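## Task

Take the cardboard box, the masking tape roll and the yellow sponge from the desk and set each on the low shelf's top, beneath its matching sign: box below the blue sign, tape below the yellow sign, sponge below the green sign. The robot must not tip over or finish leaning. An item counts only if it stays put without the robot holding it.

## Robot and tools

ROBOT. A wheeled base that drives forward/back and turns in place (no sideways motion), a lifting column, a tilting head and two six-joint arms with parallel grippers. Shoulder height S = 0.90 m + column_m. Folded, the robot is 0.73 m long, 0.62 m wide, S + 0.43 m tall; its front sits 0.40 m ahead of the column.

FRAMES. Base frame: origin on the floor under the column between the drive wheels, x forward, y left, z up; left_hand and right_hand are reported here (the point where the fingers meet; tips extend 8 mm further; hand z axis = finger direction, y = opening direction). Odometry frame = base frame at scene start; base_odometry counts wheel turns only, so slip looks like travel. Heading in radians, left positive, -3.142 to 3.142.

execute_actions. Argument "actions": a list holding one action or none (empty = just report state and images). An action may contain:
- "base": exactly one of {"translate_m": d} = relative drive in metres from where the base last measured itself, forward positive, -3 to 3; or {"rotate_rad": d} = relative turn in place, counter-clockwise (left) positive, -3.2 to 3.2.
- "joints": one dictionary for the whole robot (both arms together), keyed by joint name, values are absolute targets: column_m 0 to 0.8 (m); head_tilt_rad -0.61 to 1.308 (0 about level, positive down); per arm (left_ / right_ prefix) joint1_rad -2.879 to 2.879, joint2_rad 0 to 3.141, joint3_rad 0 to 3.019, joint4_rad -1.692 to 1.57, joint5_rad -1.57 to 1.57 (positive swings hand to robot's right), joint6_rad -2.094 to 2.094 (hand roll, positive clockwise seen from behind), gripper_m 0 to 0.093 (fingertip gap in metres).
- "speeds": caps for this action only, translate_m 0.05 to 0.8 m/s, rotate_rad 0.1 to 1 rad/s (defaults are the maximums; arms are not slowed). A base move needing over 8.667 s is refused.
All motions start together. Optional "cameras": names from cam_head_left, cam_head_right, cam_left_wrist, cam_right_wrist, nav_camera, or "all"; omitted/null = all, [] = none. Unknown keys, names or out-of-range values reject the whole call with no motion. Joints left out may still be driving toward an earlier target.

wait: "seconds" 0 to 10; no new command, returns state and images. zoom_image: "camera" plus "region" [x0, y0, x1, y1] in pixels of that camera's latest full image, at most 504x504; images are 896x504. finished_scene: "scene" number; ends it irreversibly and reports success, so only call when all items rest correctly. Replying without any tool call ends everything.

ARM GEOMETRY (approximate). With joint1 at -1.57 (left) or 1.57 (right) and joints 5, 6 at 0, the arm works in a vertical plane 0.23 m to that side. Let a = j2 - 0.35, b = 1.05 + j2 - j3, c = b - j4 (c = 1.57 means fingers straight down). Hand is 0.12 + 0.39 sin a + 0.38 cos b + 0.25 cos c m ahead and S + 0.39 cos a - 0.38 sin b - 0.25 sin c m high. E.g. j2, j3, j4 = 0.93, 0.78, 0.14 gives 0.60 m ahead, 0.25 m under S. Real hands sit up to 5 cm lower and nearer (about 12 cm with heavy or far loads); trust left_hand/right_hand (1 to 3 cm accurate). Empty reach about 1 m from the shoulder. For very low targets: fingers down 0.45 to 0.5 m ahead with column_m 0.3, then lower the column. Below 0.4 m height the housing blocks hands nearer than 0.45 m. Moving arms with column_m under 0.3 risks hitting housing or floor.

LOADS AND GRIPPING. Keep fingers pointing well down (over about 1.2 rad below horizontal) when carrying; light items (0.3 kg) are fine out to 0.6 m ahead. To grasp, command a gap smaller than the object; "off_target" is then expected. A reported gap staying 0.002 m or more above target means something is held. Fingers are 7 cm long; gripper body 10 cm wide, 7 cm thick; wrist camera sticks out 11 cm to one side.

FRICTION. Changes under about 0.03 rad (0.08 for joints 2, 3) may not move a joint despite "done". For gentle contact step about 0.05 rad per call from your last target.

RESULTS. base_status and joint_status: "done", "off_target" (stopped short, may still push), "contact_stop" (column or base hit something; target dropped), "time_out", "not_followed" after "joint command not followed" (safety check withheld arm targets because of self/other-arm/body proximity or an obstacle; back the moved joints off 0.05 rad or more, or move the other arm). on_its_own lists uncommanded behaviour; "held at" is a target. motor_effort covers wheels only. turned_by_wheels vs turned_by_imu differing by over ~4% and 0.05 rad means collision or slip. base_tilt in degrees (forward/right positive, ~1 degree bias). wheel_motors_off = 1 during overload. A reported stop cancels the rest of that reply's calls.

COLUMN. It halts lowering with "contact_stop" when an arm's load changes (hand or held item touching down), and may sink 0.15 to 0.2 m more; then it refuses further lowering until raised 0.2 m. Useful as a touch-down sensor; release only after setting down.

AVOID. Blocked arms keep pushing and heat motors (worst with joint5 far over); relieve by resending the reported joint positions (a held load sags a little). At 100 °C an arm goes limp and drops what it holds; MOTOR HOT warns from 85 °C. Never let the arms collide or press on each other. If the base stalls, back 0.05 m before retrying or turning; sustained pushing shuts wheel motors off for 2 s. Table tops 0.30 m to S - 0.26 m high can slide over the housing into the column. Avoid drops, hard hits, and leaving items unstable; objects may occasionally get nudged by outside causes.

CAMERAS. Calibration (K, distortion, T_world_to_cam in the base frame) is given per camera with small errors; wrist camera poses carry extra joint-reading error.

Each tool is called after "Request:" as name([rows], argument=value, ...), one row to a line, values as JSON.

## Session

Request:
execute_actions(actions=[])

Scene clock: 0.00 s.
Joint torques (N m, as the arm reports them, + toward a larger angle): no reading
base_odometry: x=+0.000 y=+0.000 heading=+0.000 (m, m, rad; odometry frame)
turned_by_wheels: +0.000 (rad since the last result)
turned_by_imu: +0.000 (rad since the last result)
base_tilt: forward=-0.7 right=+0.3 (deg)
base_status: not commanded
joint_positions: column_m=+0.553 head_tilt_rad=+0.876 left_joint1_rad=-1.554 left_joint2_rad=+0.887 left_joint3_rad=+0.357 left_joint4_rad=-0.975 left_joint5_rad=+0.057 left_joint6_rad=-0.067 left_gripper_m=+0.094 right_joint1_rad=+1.573 right_joint2_rad=+0.864 right_joint3_rad=+0.399 right_joint4_rad=-0.970 right_joint5_rad=+0.040 right_joint6_rad=+0.089 right_gripper_m=+0.094
joint_status: not commanded
wheel_motors_off: 0
motor_effort: left_wheel=+3 right_wheel=+3 (%)
left_hand: x=+0.1155 y=+0.2178 z=+1.2664 quat_wxyz=(+0.471, +0.050, -0.881, +0.005) (m; base frame)
right_hand: x=+0.1427 y=-0.2319 z=+1.2575 quat_wxyz=(+0.439, -0.030, -0.897, +0.037) (m; base frame)
pictures: cam_head_left, cam_head_right, cam_left_wrist, cam_right_wrist, nav_camera
Images, in order (width x height): cam_head_left 896x504, cam_head_right 896x504, cam_left_wrist 896x504, cam_right_wrist 896x504, nav_camera 896x504.

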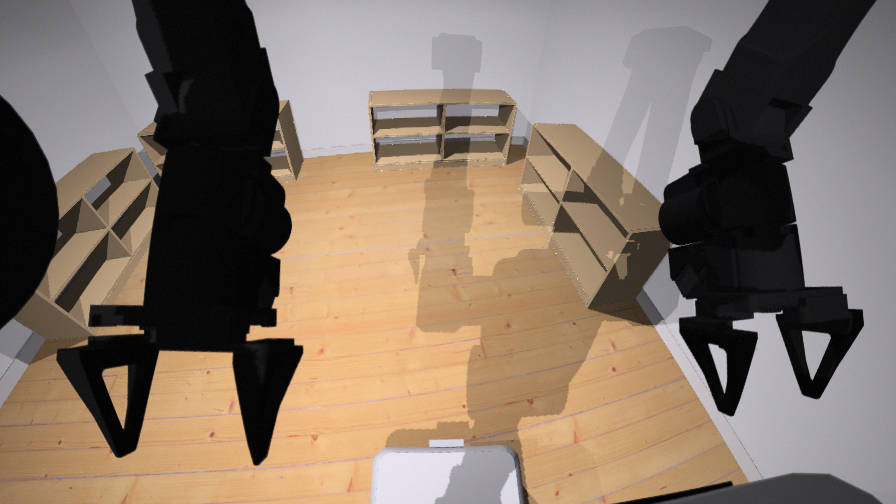

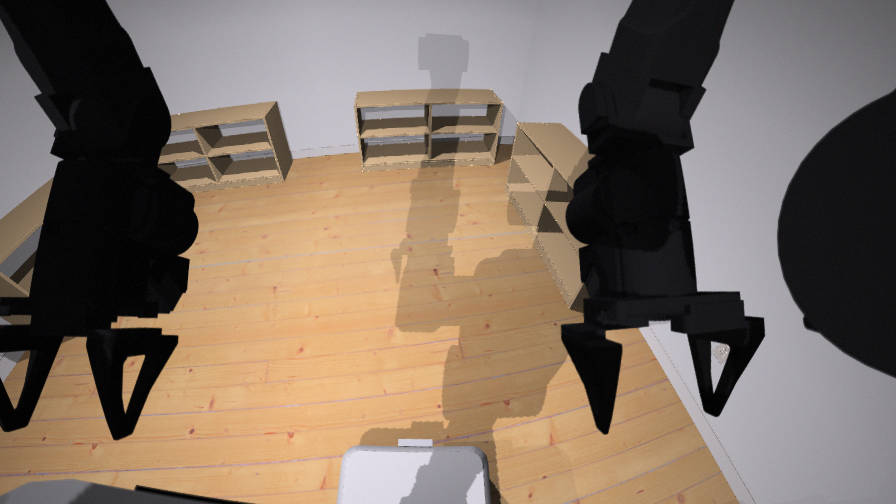

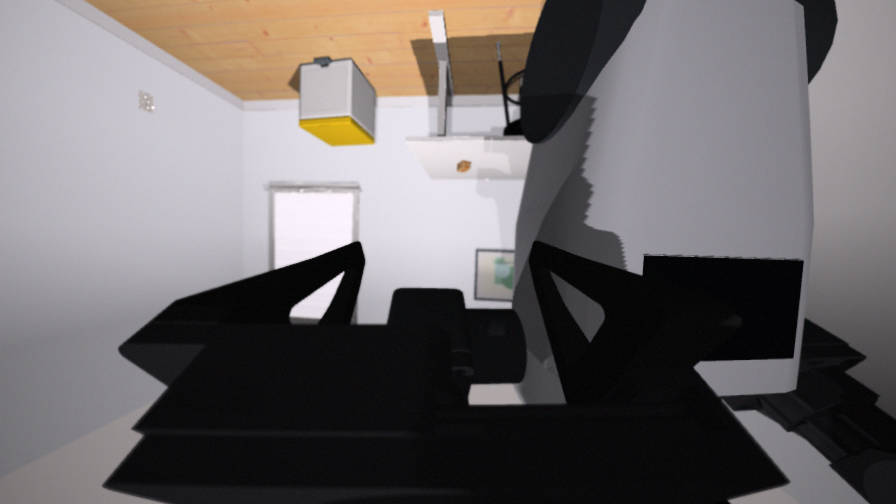

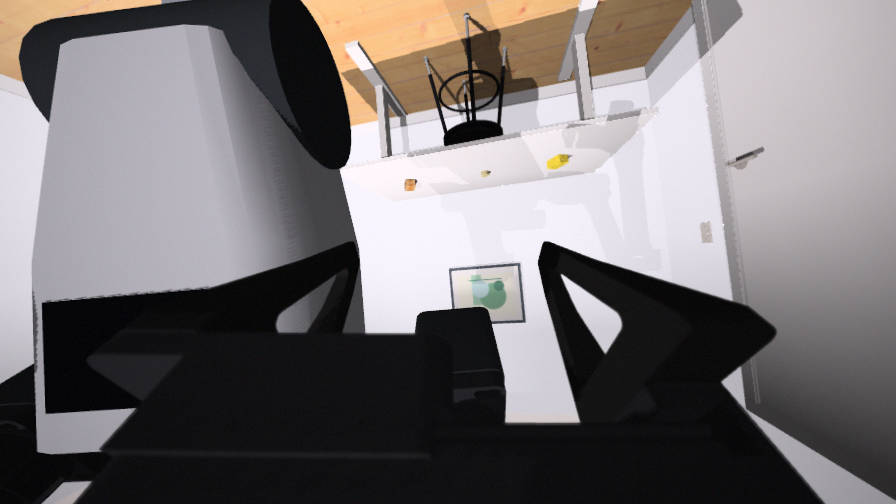

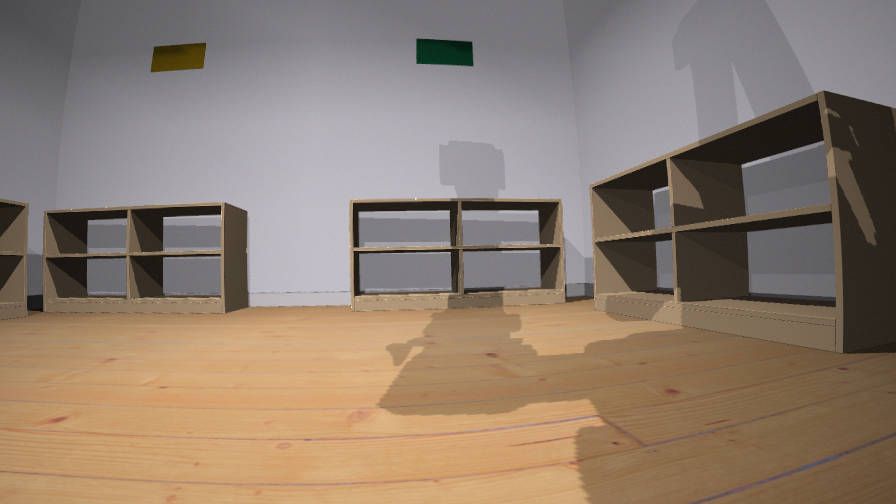

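Request:
zoom_image(camera="cam_right_wrist", region=[320, 0, 700, 240])

Request:
zoom_image(camera="nav_camera", region=[0, 0, 504, 350])

Request:
zoom_image(camera="nav_camera", region=[392, 0, 896, 380])

Region (320, 0, 700, 240) of cam_right_wrist's 896x504 image, scaled by 1.326, with more detail than that image has; it fills the top 318 rows of this view, and the rest is white.

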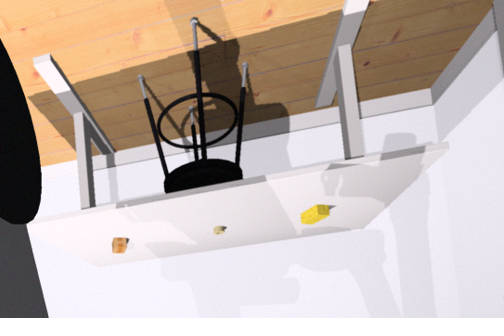

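Region (0, 0, 504, 350) of nav_camera's 896x504 image, scaled by 1.000; it fills the top 350 rows of this view, and the rest is white.

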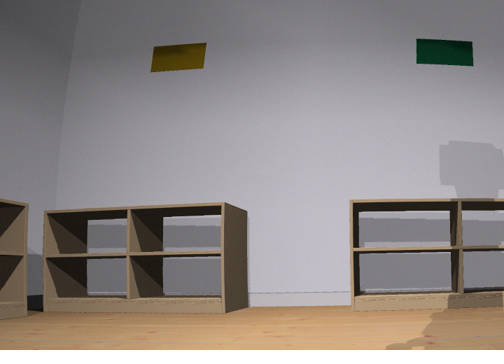

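Region (392, 0, 896, 380) of nav_camera's 896x504 image, scaled by 1.000; it fills the top 380 rows of this view, and the rest is white.

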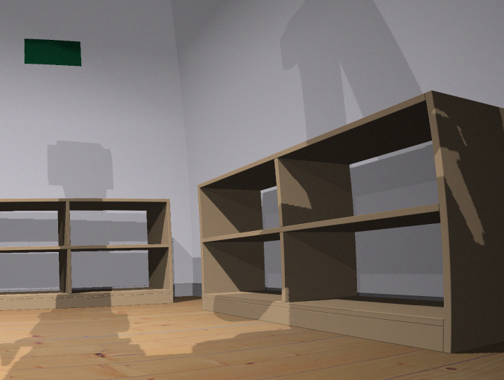

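Request:
execute_actions([
  {"joints": {"head_tilt_rad": 0.25}},
], cameras=["cam_head_left", "cam_head_right"])

Scene clock: 2.67 s.
Joint torques (N m, as the arm reports them, + toward a larger angle): left_arm=[-1.46 -6.1  -1.24 -1.27  0.06  0.01] | right_arm=[-0.15 -7.89 -0.56 -1.11  0.03  0.05]
base_odometry: x=+0.000 y=+0.000 heading=+0.000 (m, m, rad; odometry frame)
turned_by_wheels: +0.000 (rad since the last result)
turned_by_imu: -0.001 (rad since the last result)
base_tilt: forward=-0.7 right=+0.3 (deg)
base_status: not commanded
joint_positions: column_m=+0.553 head_tilt_rad=+0.270 left_joint1_rad=-1.554 left_joint2_rad=+0.887 left_joint3_rad=+0.357 left_joint4_rad=-0.975 left_joint5_rad=+0.057 left_joint6_rad=-0.067 left_gripper_m=+0.094 right_joint1_rad=+1.573 right_joint2_rad=+0.864 right_joint3_rad=+0.399 right_joint4_rad=-0.970 right_joint5_rad=+0.040 right_joint6_rad=+0.089 right_gripper_m=+0.094
joint_status: all done
wheel_motors_off: 0
motor_effort: left_wheel=+2(2) right_wheel=+2(3) (%)
left_hand: x=+0.1155 y=+0.2178 z=+1.2664 quat_wxyz=(+0.471, +0.050, -0.881, +0.005) (m; base frame)
right_hand: x=+0.1427 y=-0.2319 z=+1.2575 quat_wxyz=(+0.439, -0.030, -0.897, +0.037) (m; base frame)
pictures: cam_head_left, cam_head_right
camera_calibration (this result's frames):
cam_head_left: T_world_to_cam=[[-0.0446098, -0.998885, 0.0154741, 0.0426192], [-0.18497, -0.00696293, -0.982719, 1.50468], [0.981731, -0.0467012, -0.184454, 0.161499], [0, 0, 0, 1]] pos_world=[0.121674, 0.0605908, 1.50781]
cam_head_right: T_world_to_cam=[[-0.059038, -0.998184, 0.0119978, -0.0653785], [-0.181972, -0.00105612, -0.983303, 1.50826], [0.98153, -0.0602355, -0.18158, 0.159795], [0, 0, 0, 1]] pos_world=[0.113759, -0.0540415, 1.51288]
Images, in order (width x height): cam_head_left 896x504, cam_head_right 896x504.

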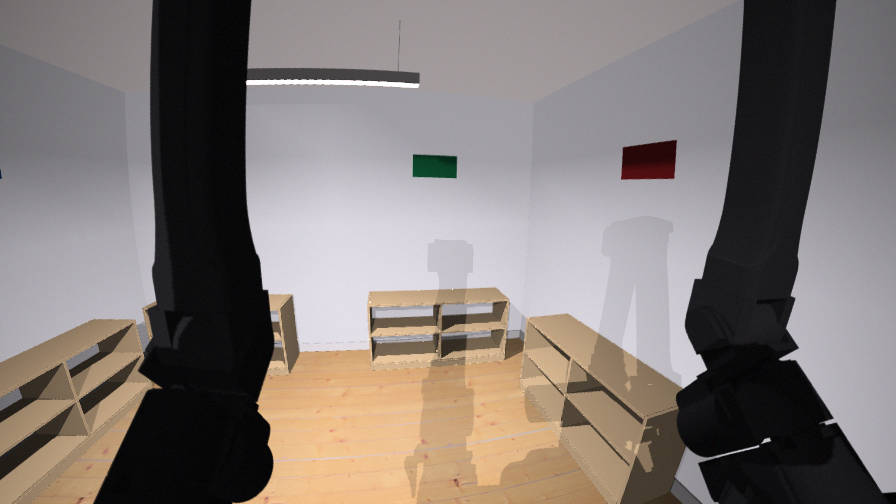

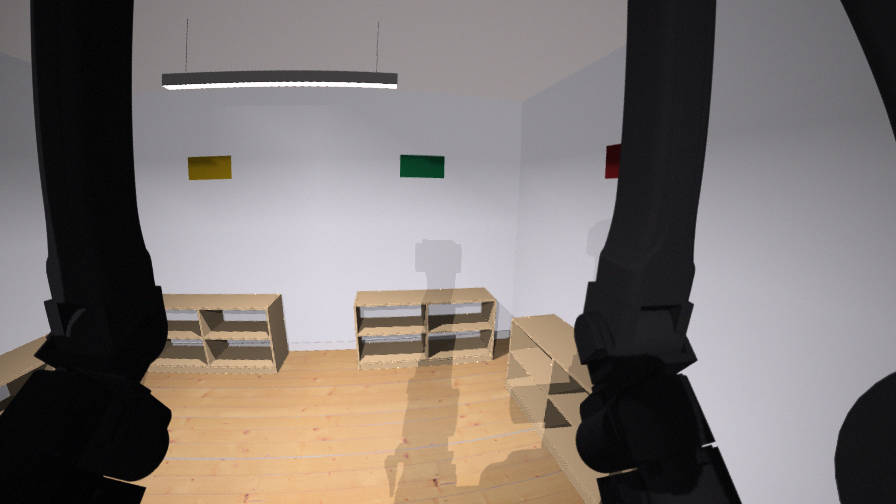

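Request:
zoom_image(camera="cam_head_left", region=[0, 140, 320, 460])

Request:
zoom_image(camera="cam_head_left", region=[250, 260, 550, 400])

Request:
zoom_image(camera="cam_head_right", region=[130, 260, 430, 400])

Region (0, 140, 320, 460) of cam_head_left's 896x504 image, scaled by 1.575, with more detail than that image has.

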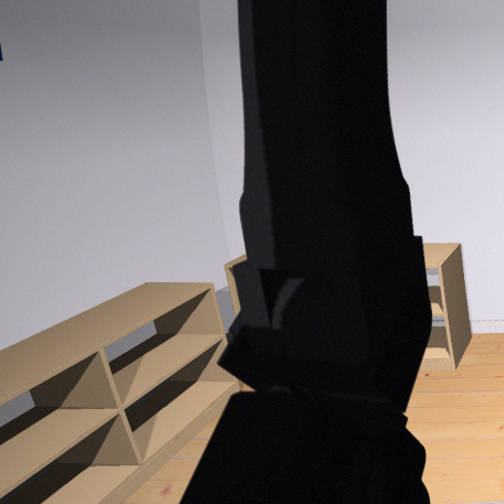

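Region (250, 260, 550, 400) of cam_head_left's 896x504 image, scaled by 1.680, with more detail than that image has; it fills the top 235 rows of this view, and the rest is white.

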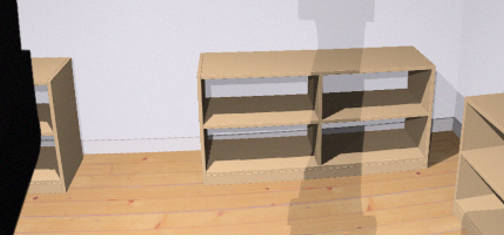

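Region (130, 260, 430, 400) of cam_head_right's 896x504 image, scaled by 1.680, with more detail than that image has; it fills the top 235 rows of this view, and the rest is white.

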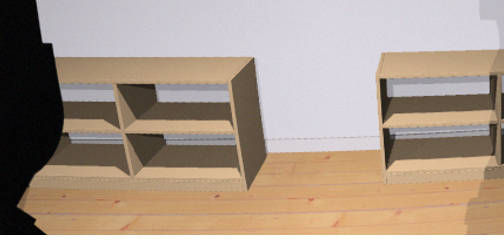

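Request:
execute_actions([
  {"base": {"rotate_rad": -2.94}, "joints": {"head_tilt_rad": 0.75, "column_m": 0.45, "left_joint1_rad": -1.57, "left_joint2_rad": 1.2, "left_joint3_rad": 1.1, "left_joint4_rad": -0.42, "left_joint5_rad": 0, "left_joint6_rad": 0, "right_joint1_rad": 1.57, "right_joint2_rad": 1.2, "right_joint3_rad": 1.1, "right_joint4_rad": -0.42, "right_joint5_rad": 0, "right_joint6_rad": 0}},
])

Scene clock: 9.37 s.
Joint torques (N m, as the arm reports them, + toward a larger angle): left_arm=[ -1.1  -18.4    3.46   0.79  -0.01   0.09] | right_arm=[ -0.21 -16.69   3.97   0.71   0.    -0.11]
base_odometry: x=+0.000 y=+0.000 heading=-2.939 (m, m, rad; odometry frame)
turned_by_wheels: -2.939 (rad since the last result)
turned_by_imu: -2.894 (rad since the last result)
base_tilt: forward=-0.7 right=+0.2 (deg)
base_status: done
joint_positions: column_m=+0.450 head_tilt_rad=+0.752 left_joint1_rad=-1.568 left_joint2_rad=+1.197 left_joint3_rad=+1.104 left_joint4_rad=-0.423 left_joint5_rad=+0.001 left_joint6_rad=-0.006 left_gripper_m=+0.094 right_joint1_rad=+1.572 right_joint2_rad=+1.195 right_joint3_rad=+1.104 right_joint4_rad=-0.420 right_joint5_rad=+0.001 right_joint6_rad=+0.014 right_gripper_m=+0.094
joint_status: all done
wheel_motors_off: 0
motor_effort: left_wheel=+5(57) right_wheel=-6(50) (%)
left_hand: x=+0.5741 y=+0.2257 z=+1.0129 quat_wxyz=(-0.003, +0.004, -1.000, -0.001) (m; base frame)
right_hand: x=+0.5759 y=-0.2248 z=+1.0138 quat_wxyz=(-0.006, -0.006, -1.000, +0.000) (m; base frame)
pictures: cam_head_left, cam_head_right, cam_left_wrist, cam_right_wrist, nav_camera
camera_calibration (this result's frames):
cam_head_left: T_world_to_cam=[[-0.0323246, -0.998885, 0.034418, 0.0163919], [-0.620117, -0.00696293, -0.784479, 1.14073], [0.783843, -0.0467012, -0.6192, 0.776734], [0, 0, 0, 1]] pos_world=[0.0990746, 0.0605908, 1.37526]
cam_head_right: T_world_to_cam=[[-0.0467173, -0.998184, 0.0380385, -0.102156], [-0.617732, -0.00105612, -0.786388, 1.14618], [0.784999, -0.0602355, -0.616561, 0.775595], [0, 0, 0, 1]] pos_world=[0.0944179, -0.0540415, 1.38343]
cam_left_wrist: T_world_to_cam=[[0.00209344, -0.999988, 0.00438918, 0.222029], [-0.809351, 0.000883552, 0.587324, -0.127172], [-0.587321, -0.00478191, -0.80934, 1.27899], [0, 0, 0, 1]] pos_world=[0.647786, 0.228255, 1.10885]
cam_right_wrist: T_world_to_cam=[[-0.0158372, -0.999796, 0.0125119, -0.230023], [-0.81781, 0.020152, 0.575136, -0.0984791], [-0.575271, -0.00112382, -0.817962, 1.2842], [0, 0, 0, 1]] pos_world=[0.654583, -0.226548, 1.10994]
Images, in order (width x height): cam_head_left 896x504, cam_head_right 896x504, cam_left_wrist 896x504, cam_right_wrist 896x504, nav_camera 896x504.

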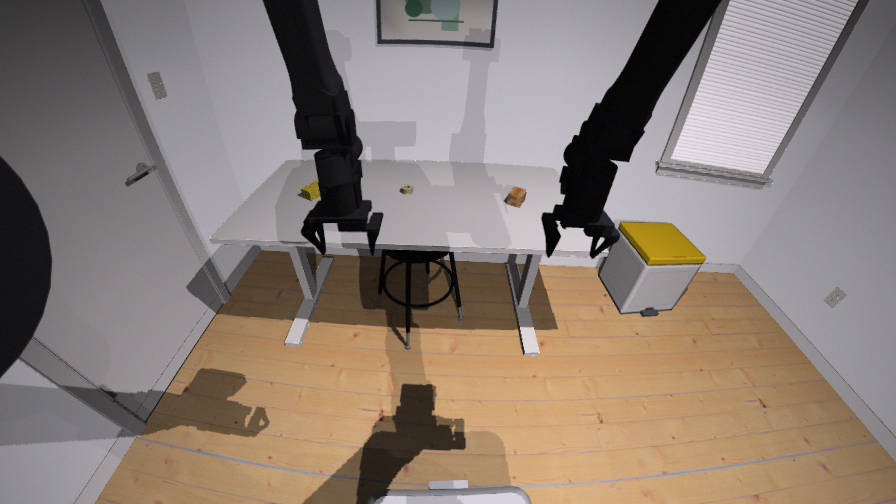

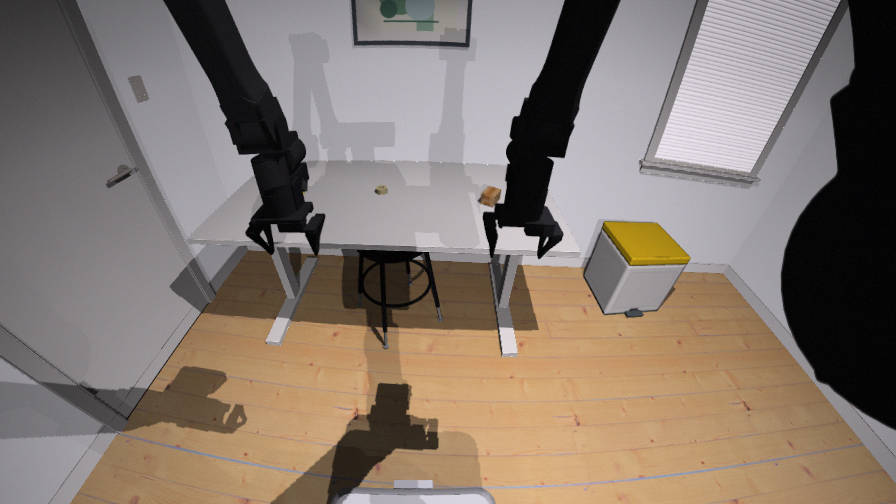

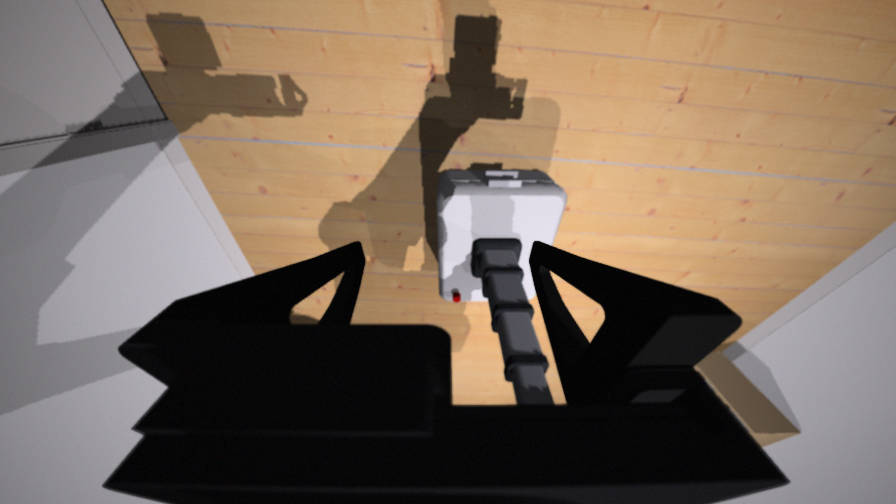

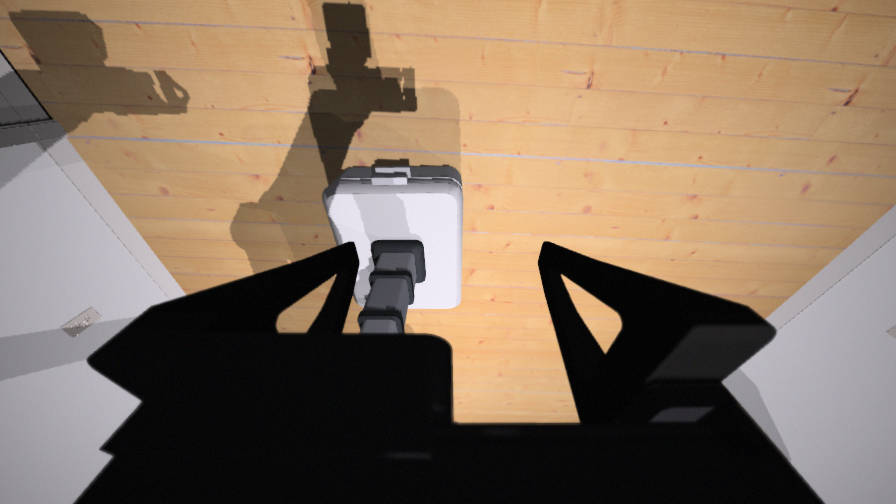

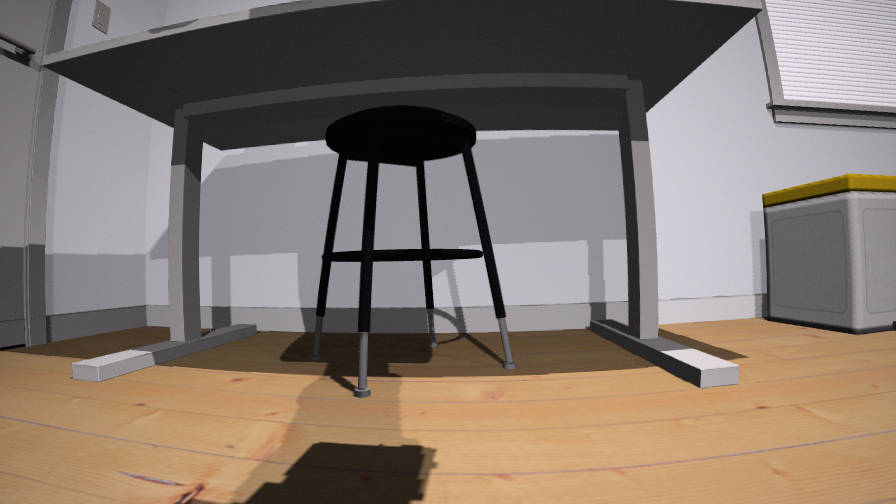

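Request:
zoom_image(camera="cam_head_left", region=[380, 160, 548, 240])

Request:
zoom_image(camera="cam_head_right", region=[355, 160, 523, 240])

Request:
zoom_image(camera="cam_head_left", region=[200, 150, 368, 270])

Region (380, 160, 548, 240) of cam_head_left's 896x504 image, scaled by 3.000, with more detail than that image has; it fills the top 240 rows of this view, and the rest is white.

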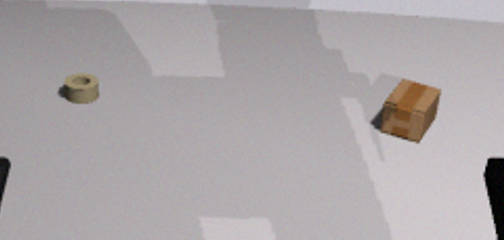

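Region (355, 160, 523, 240) of cam_head_right's 896x504 image, scaled by 3.000, with more detail than that image has; it fills the top 240 rows of this view, and the rest is white.

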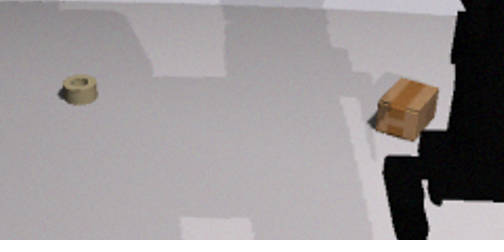

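Region (200, 150, 368, 270) of cam_head_left's 896x504 image, scaled by 3.000, with more detail than that image has; it fills the top 360 rows of this view, and the rest is white.

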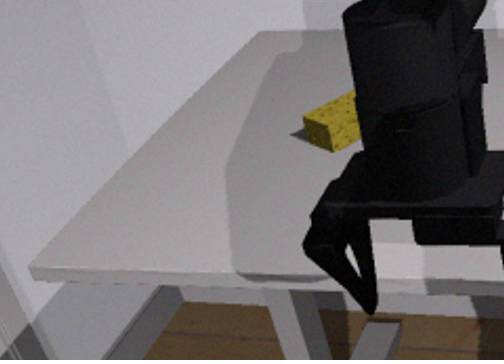

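Request:
execute_actions([
  {"base": {"rotate_rad": -0.05}, "joints": {"head_tilt_rad": 0.9, "left_joint2_rad": 1.697, "left_joint3_rad": 1.893, "left_joint4_rad": -0.717, "right_joint2_rad": 1.614, "right_joint3_rad": 1.673, "right_joint4_rad": -0.58, "right_joint6_rad": 0.5}},
], cameras=["cam_head_left"])

Scene clock: 13.60 s.
Joint torques (N m, as the arm reports them, + toward a larger angle): left_arm=[ -1.21 -24.56   6.96   0.06  -0.01   0.07] | right_arm=[ -0.32 -21.96   6.82   0.3    0.05   0.18]
base_odometry: x=+0.000 y=+0.000 heading=-2.987 (m, m, rad; odometry frame)
turned_by_wheels: -0.049 (rad since the last result)
turned_by_imu: -0.049 (rad since the last result)
base_tilt: forward=-0.6 right=+0.2 (deg)
base_status: done
joint_positions: column_m=+0.450 head_tilt_rad=+0.901 left_joint1_rad=-1.571 left_joint2_rad=+1.689 left_joint3_rad=+1.880 left_joint4_rad=-0.705 left_joint5_rad=+0.001 left_joint6_rad=-0.006 left_gripper_m=+0.094 right_joint1_rad=+1.571 right_joint2_rad=+1.616 right_joint3_rad=+1.657 right_joint4_rad=-0.571 right_joint5_rad=+0.001 right_joint6_rad=+0.485 right_gripper_m=+0.094
joint_status: all done
wheel_motors_off: 0
motor_effort: left_wheel=+5(30) right_wheel=-9(38) (%)
left_hand: x=+0.7513 y=+0.2245 z=+0.9047 quat_wxyz=(-0.005, +0.003, -1.000, +0.000) (m; base frame)
right_hand: x=+0.6939 y=-0.2256 z=+0.8977 quat_wxyz=(+0.003, -0.240, -0.971, +0.001) (m; base frame)
pictures: cam_head_left
camera_calibration (this result's frames):
cam_head_left: T_world_to_cam=[[-0.0268815, -0.998885, 0.0388184, 0.00980077], [-0.729272, -0.00696293, -0.684189, 1.00216], [0.683696, -0.0467012, -0.728271, 0.93837], [0, 0, 0, 1]] pos_world=[0.089554, 0.0605908, 1.36868]
Images, in order (width x height): cam_head_left 896x504.

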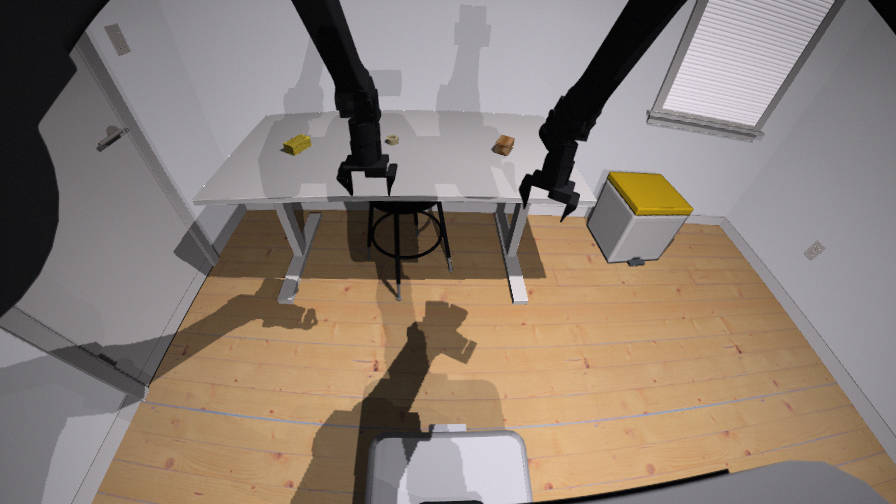

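Request:
execute_actions([
  {"base": {"translate_m": 0.56}, "joints": {"head_tilt_rad": 0.95}},
])

Scene clock: 16.50 s.
Joint torques (N m, as the arm reports them, + toward a larger angle): left_arm=[ -1.43 -23.65   7.03   0.24   0.     0.09] | right_arm=[  0.6  -21.65   6.73   0.23   0.07   0.18]
base_odometry: x=-0.554 y=-0.086 heading=-2.988 (m, m, rad; odometry frame)
turned_by_wheels: +0.000 (rad since the last result)
turned_by_imu: -0.001 (rad since the last result)
base_tilt: forward=-0.7 right=+0.3 (deg)
base_status: done
joint_positions: column_m=+0.450 head_tilt_rad=+0.951 left_joint1_rad=-1.571 left_joint2_rad=+1.689 left_joint3_rad=+1.881 left_joint4_rad=-0.705 left_joint5_rad=+0.001 left_joint6_rad=-0.006 left_gripper_m=+0.094 right_joint1_rad=+1.571 right_joint2_rad=+1.616 right_joint3_rad=+1.658 right_joint4_rad=-0.571 right_joint5_rad=+0.001 right_joint6_rad=+0.485 right_gripper_m=+0.094
joint_status: all done
wheel_motors_off: 0
motor_effort: left_wheel=+0(53) right_wheel=+1(66) (%)
left_hand: x=+0.7515 y=+0.2245 z=+0.9048 quat_wxyz=(-0.005, +0.003, -1.000, +0.000) (m; base frame)
right_hand: x=+0.6946 y=-0.2256 z=+0.8979 quat_wxyz=(+0.003, -0.240, -0.971, +0.001) (m; base frame)
pictures: cam_head_left, cam_head_right, cam_left_wrist, cam_right_wrist, nav_camera
camera_calibration (this result's frames):
cam_head_left: T_world_to_cam=[[-0.0249021, -0.998885, 0.0401169, 0.00783702], [-0.762648, -0.00696293, -0.646776, 0.950108], [0.646334, -0.0467012, -0.761624, 0.988134], [0, 0, 0, 1]] pos_world=[0.0861289, 0.0605908, 1.36678]
cam_head_right: T_world_to_cam=[[-0.0382981, -0.998184, 0.0465048, -0.114735], [-0.760687, -0.00105612, -0.649118, 0.956205], [0.647988, -0.0602355, -0.759265, 0.987372], [0, 0, 0, 1]] pos_world=[0.0831739, -0.0540415, 1.3757]
cam_left_wrist: T_world_to_cam=[[0.000931695, -0.999979, 0.00637368, 0.219994], [-0.810915, 0.00297414, 0.585157, 0.0824574], [-0.585164, -0.0057137, -0.810895, 1.2957], [0, 0, 0, 1]] pos_world=[0.82486, 0.227148, 1.00103]
cam_right_wrist: T_world_to_cam=[[-0.468339, -0.883394, 0.0165452, 0.109427], [-0.709505, 0.387178, 0.588808, 0.0605734], [-0.526556, 0.264023, -0.808103, 1.27479], [0, 0, 0, 1]] pos_world=[0.765475, -0.26336, 0.992687]
Images, in order (width x height): cam_head_left 896x504, cam_head_right 896x504, cam_left_wrist 896x504, cam_right_wrist 896x504, nav_camera 896x504.

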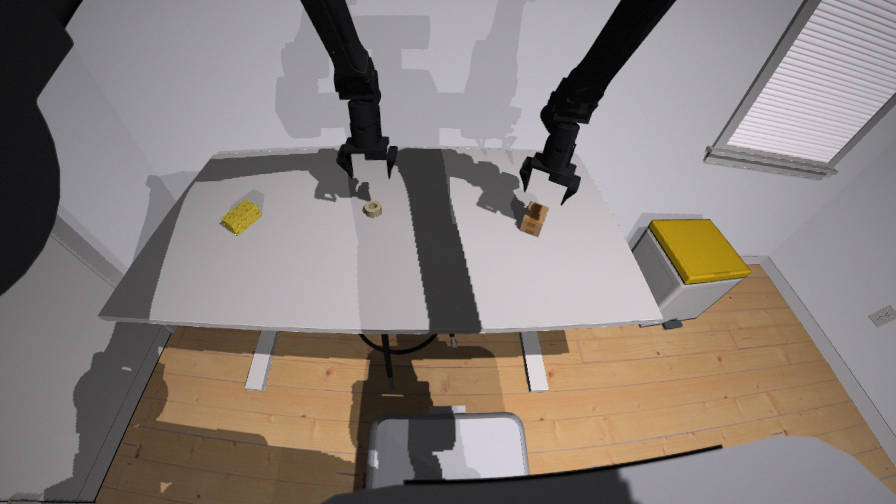

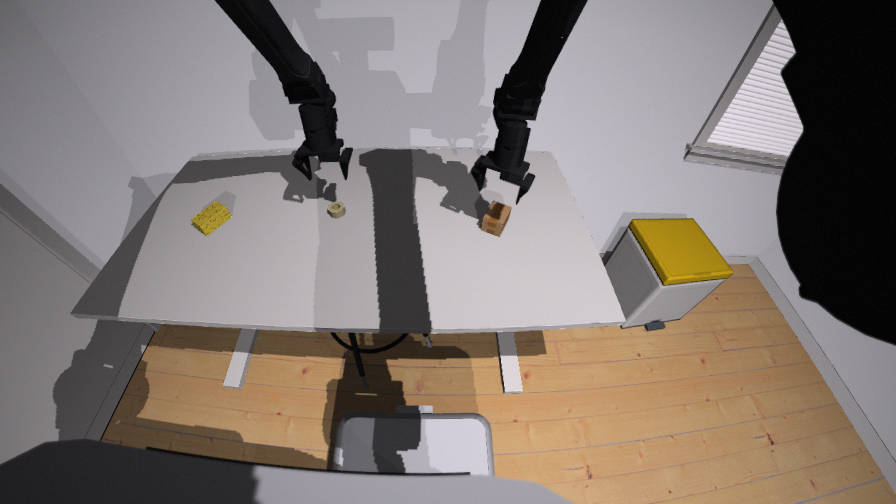

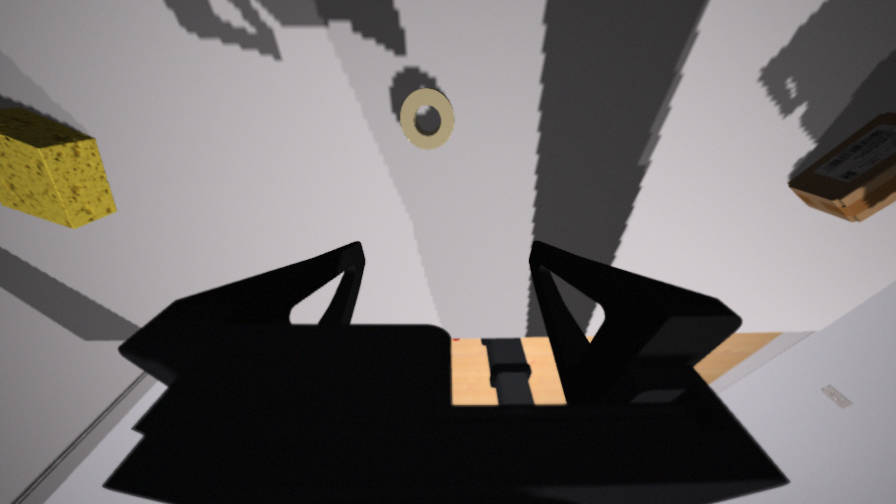

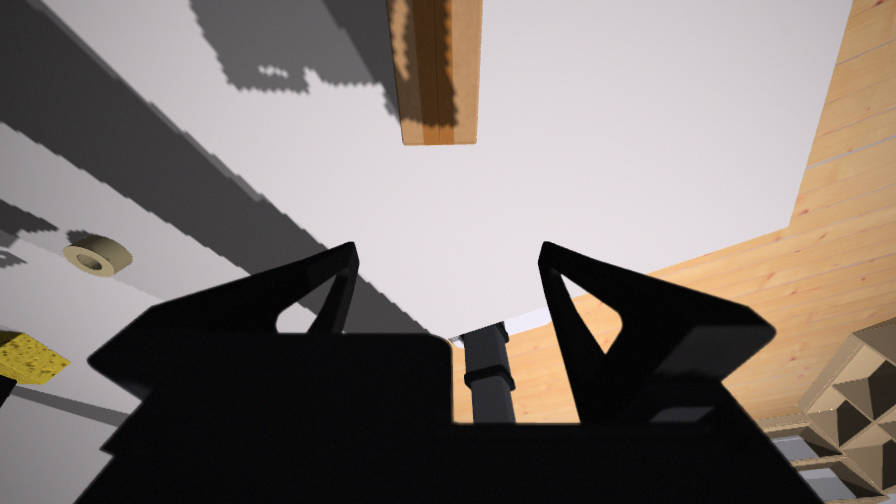

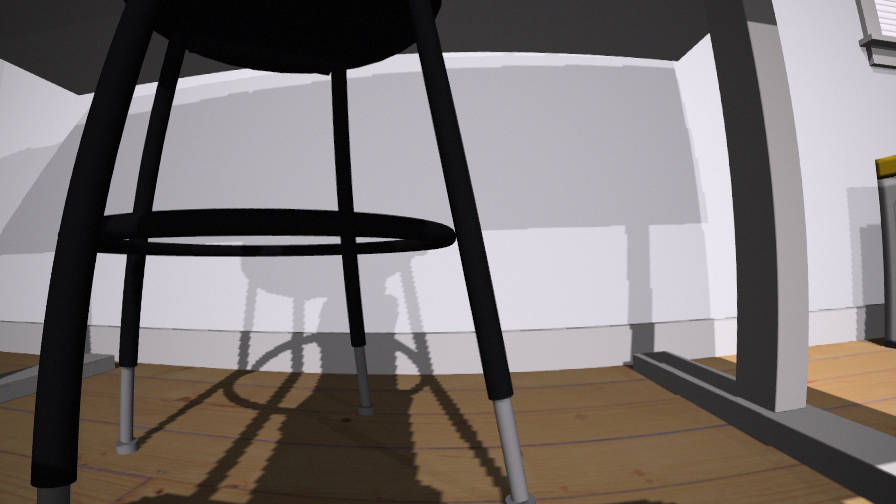

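Request:
zoom_image(camera="cam_head_left", region=[490, 150, 600, 250])

Request:
zoom_image(camera="cam_head_right", region=[450, 150, 560, 250])

Request:
zoom_image(camera="cam_head_left", region=[200, 140, 420, 250])

Region (490, 150, 600, 250) of cam_head_left's 896x504 image, scaled by 4.582, with more detail than that image has; it fills the top 458 rows of this view, and the rest is white.

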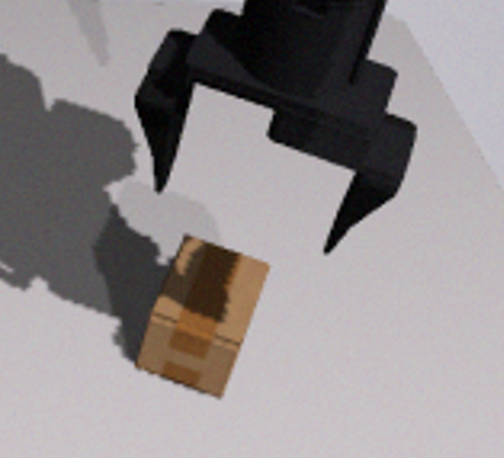

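Region (450, 150, 560, 250) of cam_head_right's 896x504 image, scaled by 4.582, with more detail than that image has; it fills the top 458 rows of this view, and the rest is white.

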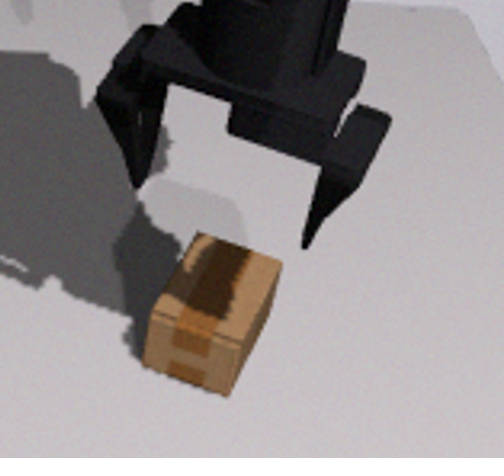

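Region (200, 140, 420, 250) of cam_head_left's 896x504 image, scaled by 2.291, with more detail than that image has.

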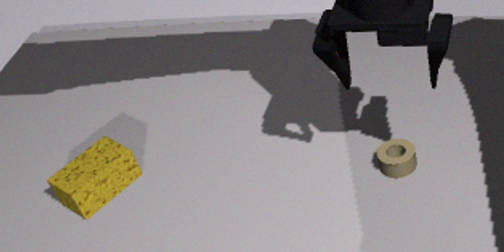

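Request:
execute_actions([
  {"base": {"translate_m": 0.047}, "joints": {"column_m": 0.39, "left_joint1_rad": -1.538, "right_joint1_rad": 1.522, "right_joint3_rad": 1.733, "right_joint4_rad": -0.64}},
], cameras=["cam_head_left", "cam_head_right", "cam_left_wrist", "cam_right_wrist"])

Scene clock: 20.27 s.
Joint torques (N m, as the arm reports them, + toward a larger angle): left_arm=[ -1.03 -24.54   6.9    0.07  -0.05   0.09] | right_arm=[  0.   -22.47   7.55   0.24   0.09   0.17]
base_odometry: x=-0.600 y=-0.093 heading=-2.988 (m, m, rad; odometry frame)
turned_by_wheels: +0.000 (rad since the last result)
turned_by_imu: -0.001 (rad since the last result)
base_tilt: forward=-0.7 right=+0.2 (deg)
base_status: done
joint_positions: column_m=+0.390 head_tilt_rad=+0.951 left_joint1_rad=-1.536 left_joint2_rad=+1.689 left_joint3_rad=+1.881 left_joint4_rad=-0.706 left_joint5_rad=+0.001 left_joint6_rad=-0.006 left_gripper_m=+0.094 right_joint1_rad=+1.519 right_joint2_rad=+1.614 right_joint3_rad=+1.713 right_joint4_rad=-0.631 right_joint5_rad=+0.001 right_joint6_rad=+0.485 right_gripper_m=+0.094
joint_status: all done
wheel_motors_off: 0
motor_effort: left_wheel=-1(27) right_wheel=+1(34) (%)
left_hand: x=+0.7512 y=+0.2493 z=+0.8452 quat_wxyz=(-0.005, +0.012, -1.000, -0.014) (m; base frame)
right_hand: x=+0.7110 y=-0.2617 z=+0.8514 quat_wxyz=(-0.001, -0.253, -0.967, +0.023) (m; base frame)
pictures: cam_head_left, cam_head_right, cam_left_wrist, cam_right_wrist
camera_calibration (this result's frames):
cam_head_left: T_world_to_cam=[[-0.0248941, -0.998885, 0.0401219, 0.0102363], [-0.762777, -0.00696293, -0.646624, 0.911107], [0.646183, -0.0467012, -0.761753, 0.94263], [0, 0, 0, 1]] pos_world=[0.0861151, 0.0605908, 1.30678]
cam_head_right: T_world_to_cam=[[-0.0382888, -0.998184, 0.0465124, -0.111956], [-0.760816, -0.00105612, -0.648967, 0.917064], [0.647837, -0.0602355, -0.759394, 0.94201], [0, 0, 0, 1]] pos_world=[0.0831619, -0.0540415, 1.31571]
cam_left_wrist: T_world_to_cam=[[0.0180983, -0.999563, -0.0233558, 0.257325], [-0.810474, -0.0283458, 0.585089, 0.124572], [-0.585496, 0.00834016, -0.810633, 1.24384], [0, 0, 0, 1]] pos_world=[0.824567, 0.25037, 0.94142]
cam_right_wrist: T_world_to_cam=[[-0.49102, -0.869269, 0.0571986, 0.071147], [-0.696863, 0.431338, 0.573001, 0.129602], [-0.522764, 0.241495, -0.817556, 1.25482], [0, 0, 0, 1]] pos_world=[0.781222, -0.297089, 0.947552]
Images, in order (width x height): cam_head_left 896x504, cam_head_right 896x504, cam_left_wrist 896x504, cam_right_wrist 896x504.

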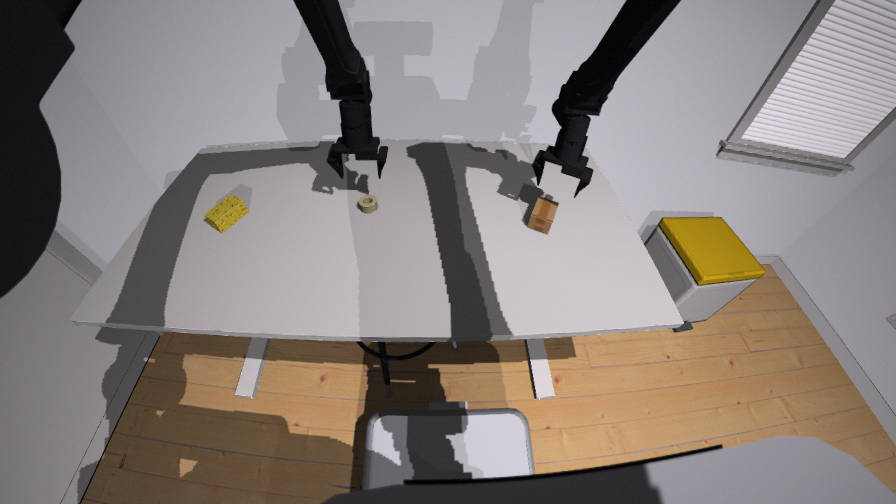

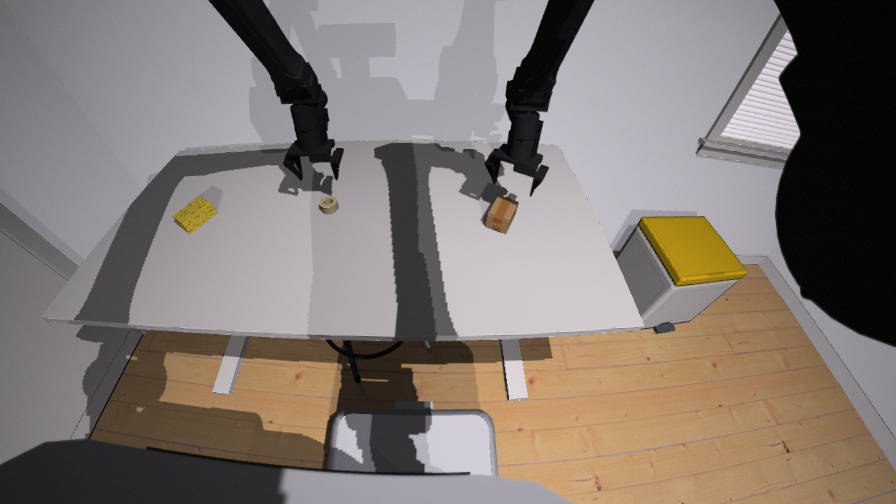

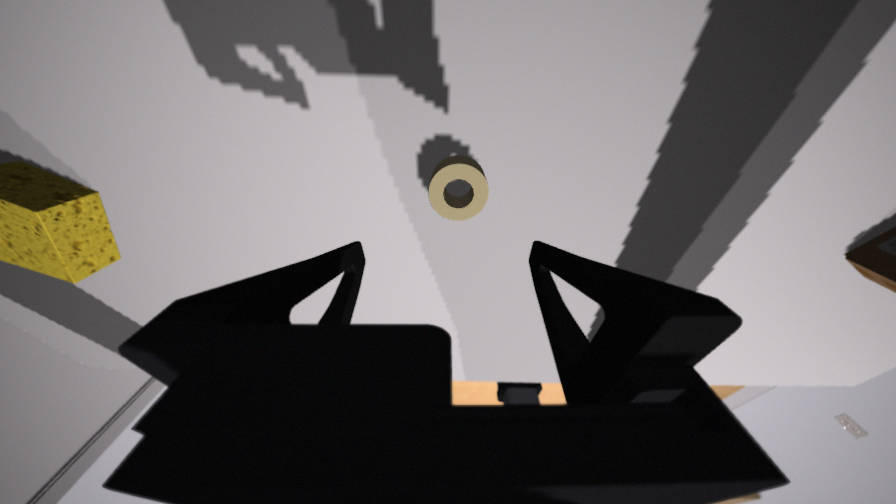

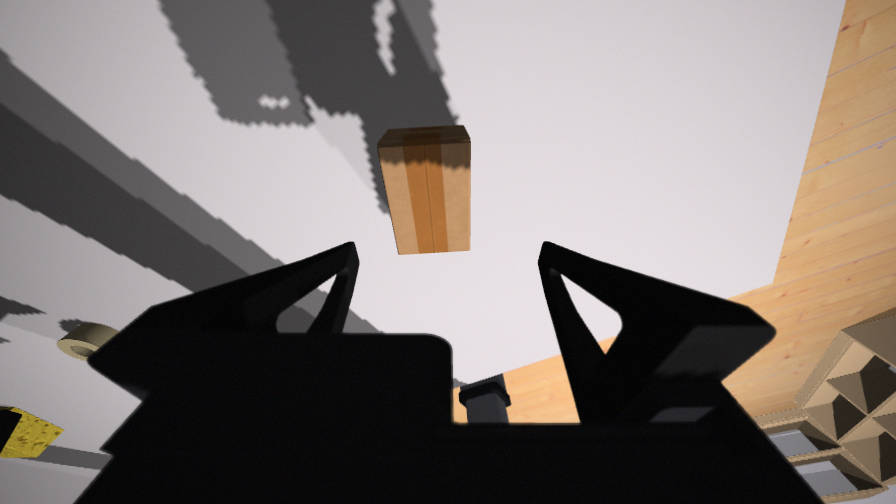

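Request:
zoom_image(camera="cam_right_wrist", region=[330, 100, 580, 290])

Request:
zoom_image(camera="cam_left_wrist", region=[330, 100, 580, 290])

Region (330, 100, 580, 290) of cam_right_wrist's 896x504 image, scaled by 2.016, with more detail than that image has; it fills the top 383 rows of this view, and the rest is white.

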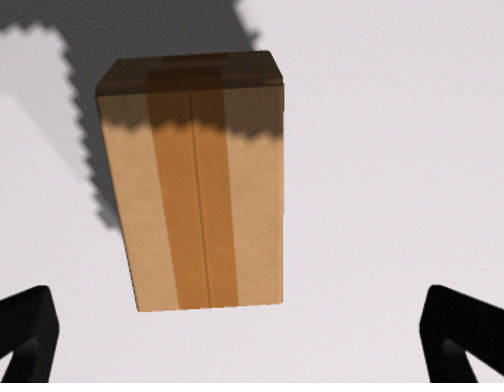

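Region (330, 100, 580, 290) of cam_left_wrist's 896x504 image, scaled by 2.016, with more detail than that image has; it fills the top 383 rows of this view, and the rest is white.

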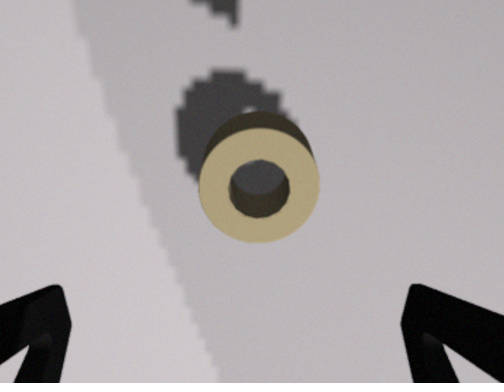

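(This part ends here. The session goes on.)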